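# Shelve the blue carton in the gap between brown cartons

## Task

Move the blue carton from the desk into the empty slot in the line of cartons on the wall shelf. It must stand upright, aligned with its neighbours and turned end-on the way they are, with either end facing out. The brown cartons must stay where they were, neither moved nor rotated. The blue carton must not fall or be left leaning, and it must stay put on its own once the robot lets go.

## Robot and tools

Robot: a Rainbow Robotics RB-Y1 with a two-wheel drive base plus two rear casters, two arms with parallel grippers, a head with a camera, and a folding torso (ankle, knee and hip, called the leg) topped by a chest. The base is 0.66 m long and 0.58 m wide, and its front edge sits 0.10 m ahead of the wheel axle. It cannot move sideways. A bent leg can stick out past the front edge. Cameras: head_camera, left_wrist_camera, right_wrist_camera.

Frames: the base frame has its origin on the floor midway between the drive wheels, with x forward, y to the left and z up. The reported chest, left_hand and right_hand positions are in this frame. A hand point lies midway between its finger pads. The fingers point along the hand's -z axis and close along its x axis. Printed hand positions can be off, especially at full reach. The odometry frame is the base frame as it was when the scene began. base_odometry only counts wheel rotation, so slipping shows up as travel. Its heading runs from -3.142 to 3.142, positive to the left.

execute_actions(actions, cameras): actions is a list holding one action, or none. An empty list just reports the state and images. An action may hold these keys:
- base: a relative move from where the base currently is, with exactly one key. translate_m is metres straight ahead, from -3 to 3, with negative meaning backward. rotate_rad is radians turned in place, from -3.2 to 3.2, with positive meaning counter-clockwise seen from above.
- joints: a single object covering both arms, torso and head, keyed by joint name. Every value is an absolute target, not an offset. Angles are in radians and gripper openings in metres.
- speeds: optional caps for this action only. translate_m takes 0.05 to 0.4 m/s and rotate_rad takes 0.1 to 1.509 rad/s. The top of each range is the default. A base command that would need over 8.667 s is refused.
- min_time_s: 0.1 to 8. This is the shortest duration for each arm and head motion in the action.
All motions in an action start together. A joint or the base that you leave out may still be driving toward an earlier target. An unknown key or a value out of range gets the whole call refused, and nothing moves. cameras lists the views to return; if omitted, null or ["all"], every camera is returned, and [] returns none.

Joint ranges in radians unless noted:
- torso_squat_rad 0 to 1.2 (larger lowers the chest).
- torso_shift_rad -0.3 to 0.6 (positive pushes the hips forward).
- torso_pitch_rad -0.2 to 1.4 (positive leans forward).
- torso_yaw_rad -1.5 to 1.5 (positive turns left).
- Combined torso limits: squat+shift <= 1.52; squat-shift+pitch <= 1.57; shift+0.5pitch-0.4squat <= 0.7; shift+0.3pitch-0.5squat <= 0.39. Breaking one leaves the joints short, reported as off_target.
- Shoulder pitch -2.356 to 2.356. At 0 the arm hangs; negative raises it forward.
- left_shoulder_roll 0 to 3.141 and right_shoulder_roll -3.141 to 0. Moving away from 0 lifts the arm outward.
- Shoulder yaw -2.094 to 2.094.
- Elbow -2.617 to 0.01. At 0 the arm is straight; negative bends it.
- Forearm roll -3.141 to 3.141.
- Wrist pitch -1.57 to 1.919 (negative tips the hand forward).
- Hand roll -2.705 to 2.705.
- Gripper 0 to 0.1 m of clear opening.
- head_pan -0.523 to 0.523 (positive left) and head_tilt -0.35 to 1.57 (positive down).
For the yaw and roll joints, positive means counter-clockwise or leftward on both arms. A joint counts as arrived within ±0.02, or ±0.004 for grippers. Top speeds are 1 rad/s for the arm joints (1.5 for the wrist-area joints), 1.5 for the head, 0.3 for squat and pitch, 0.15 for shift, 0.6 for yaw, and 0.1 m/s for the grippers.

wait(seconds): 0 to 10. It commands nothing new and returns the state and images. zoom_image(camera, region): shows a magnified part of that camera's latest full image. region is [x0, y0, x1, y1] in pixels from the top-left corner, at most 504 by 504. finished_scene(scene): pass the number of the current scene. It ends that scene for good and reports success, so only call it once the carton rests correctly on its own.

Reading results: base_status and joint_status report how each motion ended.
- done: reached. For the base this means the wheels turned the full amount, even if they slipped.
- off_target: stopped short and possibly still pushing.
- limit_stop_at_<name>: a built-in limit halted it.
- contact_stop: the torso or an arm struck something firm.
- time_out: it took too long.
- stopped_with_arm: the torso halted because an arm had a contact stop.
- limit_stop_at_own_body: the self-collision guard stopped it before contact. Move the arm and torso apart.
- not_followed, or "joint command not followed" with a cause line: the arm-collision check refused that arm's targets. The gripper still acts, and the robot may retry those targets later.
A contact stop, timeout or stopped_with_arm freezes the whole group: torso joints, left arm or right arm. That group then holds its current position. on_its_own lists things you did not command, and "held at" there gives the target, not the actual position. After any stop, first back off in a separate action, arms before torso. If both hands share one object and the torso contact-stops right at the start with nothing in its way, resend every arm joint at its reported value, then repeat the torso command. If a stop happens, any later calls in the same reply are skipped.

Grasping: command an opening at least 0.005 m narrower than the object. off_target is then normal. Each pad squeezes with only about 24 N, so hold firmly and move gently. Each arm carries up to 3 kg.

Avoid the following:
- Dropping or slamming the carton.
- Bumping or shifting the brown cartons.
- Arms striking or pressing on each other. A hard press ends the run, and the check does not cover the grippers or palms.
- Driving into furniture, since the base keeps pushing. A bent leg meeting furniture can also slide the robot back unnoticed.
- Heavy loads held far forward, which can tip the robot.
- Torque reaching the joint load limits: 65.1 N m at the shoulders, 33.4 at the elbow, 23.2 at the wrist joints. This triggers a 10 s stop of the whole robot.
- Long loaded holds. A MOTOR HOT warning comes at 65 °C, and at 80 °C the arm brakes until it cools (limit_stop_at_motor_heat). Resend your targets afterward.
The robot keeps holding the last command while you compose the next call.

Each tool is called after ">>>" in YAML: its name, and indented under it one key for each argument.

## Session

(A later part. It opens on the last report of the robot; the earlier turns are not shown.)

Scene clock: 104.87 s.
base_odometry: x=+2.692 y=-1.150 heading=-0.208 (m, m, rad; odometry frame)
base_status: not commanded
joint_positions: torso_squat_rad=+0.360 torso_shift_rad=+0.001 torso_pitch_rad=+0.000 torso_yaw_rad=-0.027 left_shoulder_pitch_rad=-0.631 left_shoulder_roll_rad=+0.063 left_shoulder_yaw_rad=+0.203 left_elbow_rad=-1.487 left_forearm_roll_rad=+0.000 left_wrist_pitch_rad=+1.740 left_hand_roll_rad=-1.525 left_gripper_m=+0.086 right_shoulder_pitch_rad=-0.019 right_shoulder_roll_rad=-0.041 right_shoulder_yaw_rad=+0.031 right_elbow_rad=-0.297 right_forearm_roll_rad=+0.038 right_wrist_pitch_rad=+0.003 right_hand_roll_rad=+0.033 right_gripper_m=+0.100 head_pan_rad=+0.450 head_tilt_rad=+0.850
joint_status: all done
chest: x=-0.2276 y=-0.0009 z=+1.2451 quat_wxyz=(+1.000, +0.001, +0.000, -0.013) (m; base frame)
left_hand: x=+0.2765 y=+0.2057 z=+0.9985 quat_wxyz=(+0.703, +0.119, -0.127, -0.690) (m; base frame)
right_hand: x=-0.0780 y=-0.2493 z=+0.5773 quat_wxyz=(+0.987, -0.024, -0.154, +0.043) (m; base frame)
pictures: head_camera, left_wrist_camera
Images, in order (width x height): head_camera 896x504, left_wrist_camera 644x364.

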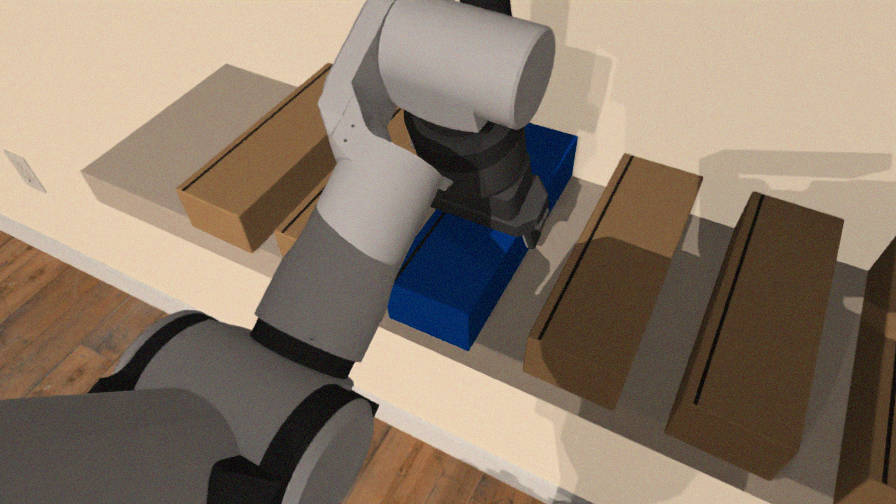

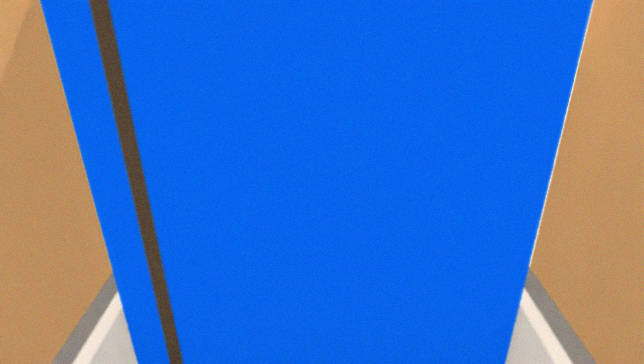

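>>> execute_actions:
  actions:
    - {"joints":{"torso_squat_rad":0.39}}
  cameras: ["head_camera","left_wrist_camera"]

Scene clock: 106.77 s.
base_odometry: x=+2.692 y=-1.150 heading=-0.208 (m, m, rad; odometry frame)
base_status: not commanded
joint_positions: torso_squat_rad=+0.390 torso_shift_rad=+0.001 torso_pitch_rad=+0.000 torso_yaw_rad=-0.027 left_shoulder_pitch_rad=-0.631 left_shoulder_roll_rad=+0.063 left_shoulder_yaw_rad=+0.203 left_elbow_rad=-1.487 left_forearm_roll_rad=+0.000 left_wrist_pitch_rad=+1.740 left_hand_roll_rad=-1.525 left_gripper_m=+0.086 right_shoulder_pitch_rad=-0.019 right_shoulder_roll_rad=-0.041 right_shoulder_yaw_rad=+0.031 right_elbow_rad=-0.297 right_forearm_roll_rad=+0.038 right_wrist_pitch_rad=+0.003 right_hand_roll_rad=+0.033 right_gripper_m=+0.100 head_pan_rad=+0.450 head_tilt_rad=+0.850
joint_status: all done
chest: x=-0.2276 y=-0.0009 z=+1.2374 quat_wxyz=(+1.000, +0.001, +0.000, -0.013) (m; base frame)
left_hand: x=+0.2765 y=+0.2057 z=+0.9908 quat_wxyz=(+0.703, +0.119, -0.127, -0.690) (m; base frame)
right_hand: x=-0.0780 y=-0.2493 z=+0.5696 quat_wxyz=(+0.987, -0.024, -0.154, +0.043) (m; base frame)
pictures: head_camera, left_wrist_camera
Images, in order (width x height): head_camera 896x504, left_wrist_camera 644x364.

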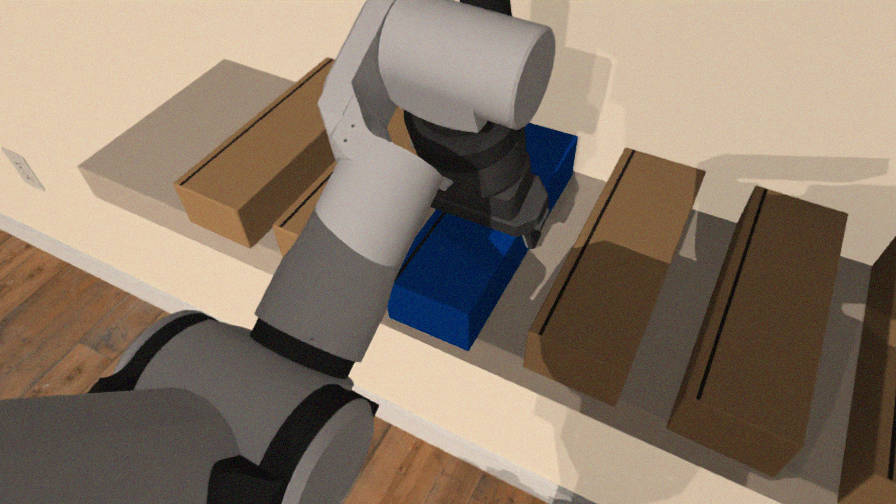

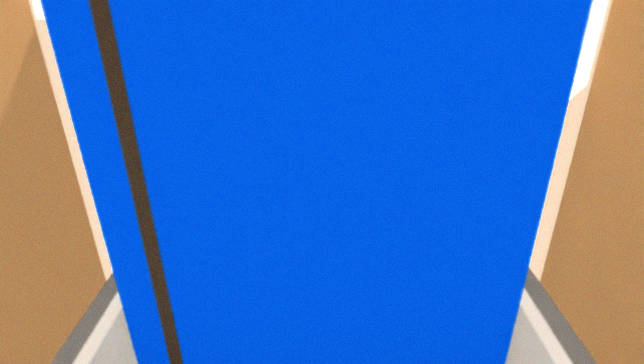

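>>> execute_actions:
  actions:
    - {"joints":{"left_gripper_m":0.1}}
  cameras: ["head_camera","left_wrist_camera"]

>>> execute_actions:
  actions:
    - {"joints":{"torso_squat_rad":0.1}}
  cameras: ["head_camera","left_wrist_camera"]

Scene clock: 108.20 s.
base_odometry: x=+2.692 y=-1.150 heading=-0.208 (m, m, rad; odometry frame)
base_status: not commanded
joint_positions: torso_squat_rad=+0.390 torso_shift_rad=+0.001 torso_pitch_rad=+0.000 torso_yaw_rad=-0.027 left_shoulder_pitch_rad=-0.631 left_shoulder_roll_rad=+0.063 left_shoulder_yaw_rad=+0.203 left_elbow_rad=-1.487 left_forearm_roll_rad=+0.000 left_wrist_pitch_rad=+1.740 left_hand_roll_rad=-1.525 left_gripper_m=+0.100 right_shoulder_pitch_rad=-0.019 right_shoulder_roll_rad=-0.041 right_shoulder_yaw_rad=+0.031 right_elbow_rad=-0.297 right_forearm_roll_rad=+0.038 right_wrist_pitch_rad=+0.003 right_hand_roll_rad=+0.033 right_gripper_m=+0.100 head_pan_rad=+0.450 head_tilt_rad=+0.850
joint_status: all done
chest: x=-0.2276 y=-0.0009 z=+1.2374 quat_wxyz=(+1.000, +0.001, +0.000, -0.013) (m; base frame)
left_hand: x=+0.2765 y=+0.2057 z=+0.9908 quat_wxyz=(+0.703, +0.119, -0.127, -0.690) (m; base frame)
right_hand: x=-0.0780 y=-0.2493 z=+0.5696 quat_wxyz=(+0.987, -0.024, -0.154, +0.043) (m; base frame)
pictures: head_camera, left_wrist_camera
Images, in order (width x height): head_camera 896x504, left_wrist_camera 644x364.

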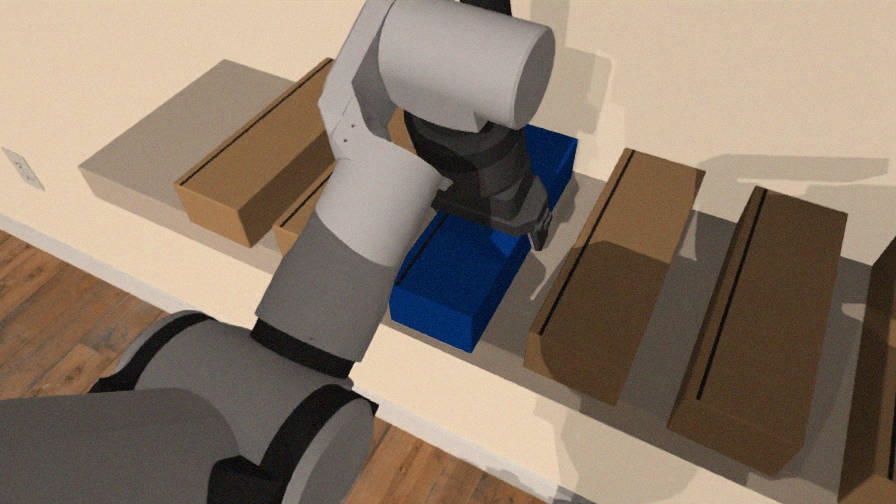

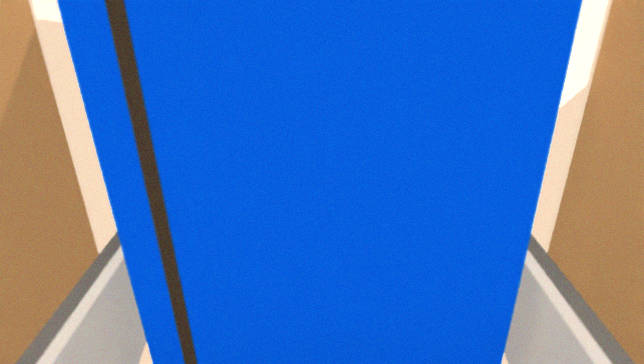

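Scene clock: 109.93 s.
base_odometry: x=+2.692 y=-1.150 heading=-0.208 (m, m, rad; odometry frame)
base_status: not commanded
joint_positions: torso_squat_rad=+0.100 torso_shift_rad=+0.001 torso_pitch_rad=+0.001 torso_yaw_rad=-0.027 left_shoulder_pitch_rad=-0.631 left_shoulder_roll_rad=+0.063 left_shoulder_yaw_rad=+0.203 left_elbow_rad=-1.487 left_forearm_roll_rad=+0.000 left_wrist_pitch_rad=+1.740 left_hand_roll_rad=-1.525 left_gripper_m=+0.100 right_shoulder_pitch_rad=-0.019 right_shoulder_roll_rad=-0.041 right_shoulder_yaw_rad=+0.031 right_elbow_rad=-0.297 right_forearm_roll_rad=+0.038 right_wrist_pitch_rad=+0.003 right_hand_roll_rad=+0.033 right_gripper_m=+0.100 head_pan_rad=+0.450 head_tilt_rad=+0.850
joint_status: all done
chest: x=-0.2274 y=-0.0009 z=+1.2864 quat_wxyz=(+1.000, +0.001, +0.000, -0.013) (m; base frame)
left_hand: x=+0.2766 y=+0.2056 z=+1.0396 quat_wxyz=(+0.703, +0.118, -0.127, -0.690) (m; base frame)
right_hand: x=-0.0780 y=-0.2493 z=+0.6186 quat_wxyz=(+0.987, -0.024, -0.154, +0.043) (m; base frame)
pictures: head_camera, left_wrist_camera
Images, in order (width x height): head_camera 896x504, left_wrist_camera 644x364.

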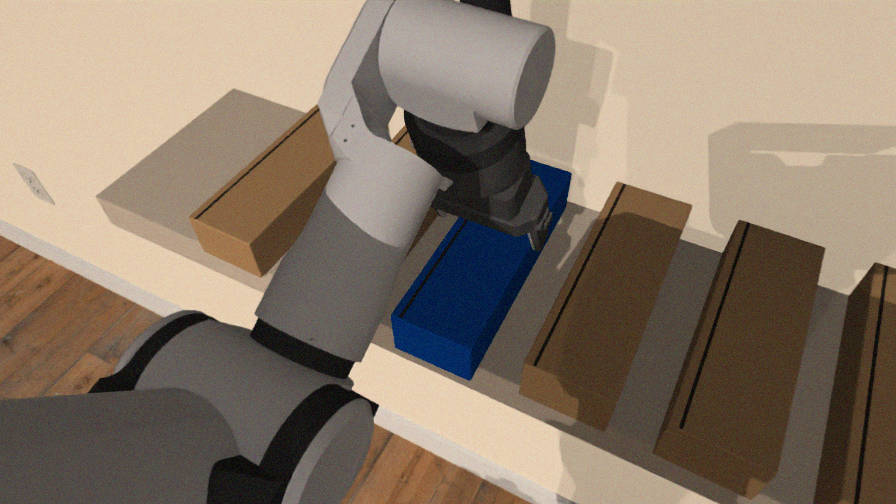

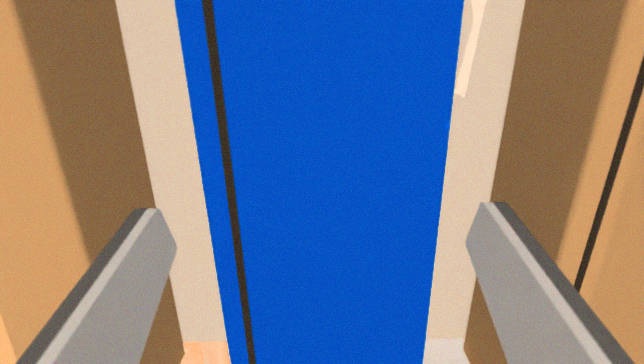

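>>> finished_scene:
  scene: 1

The scene is finished: the task was done.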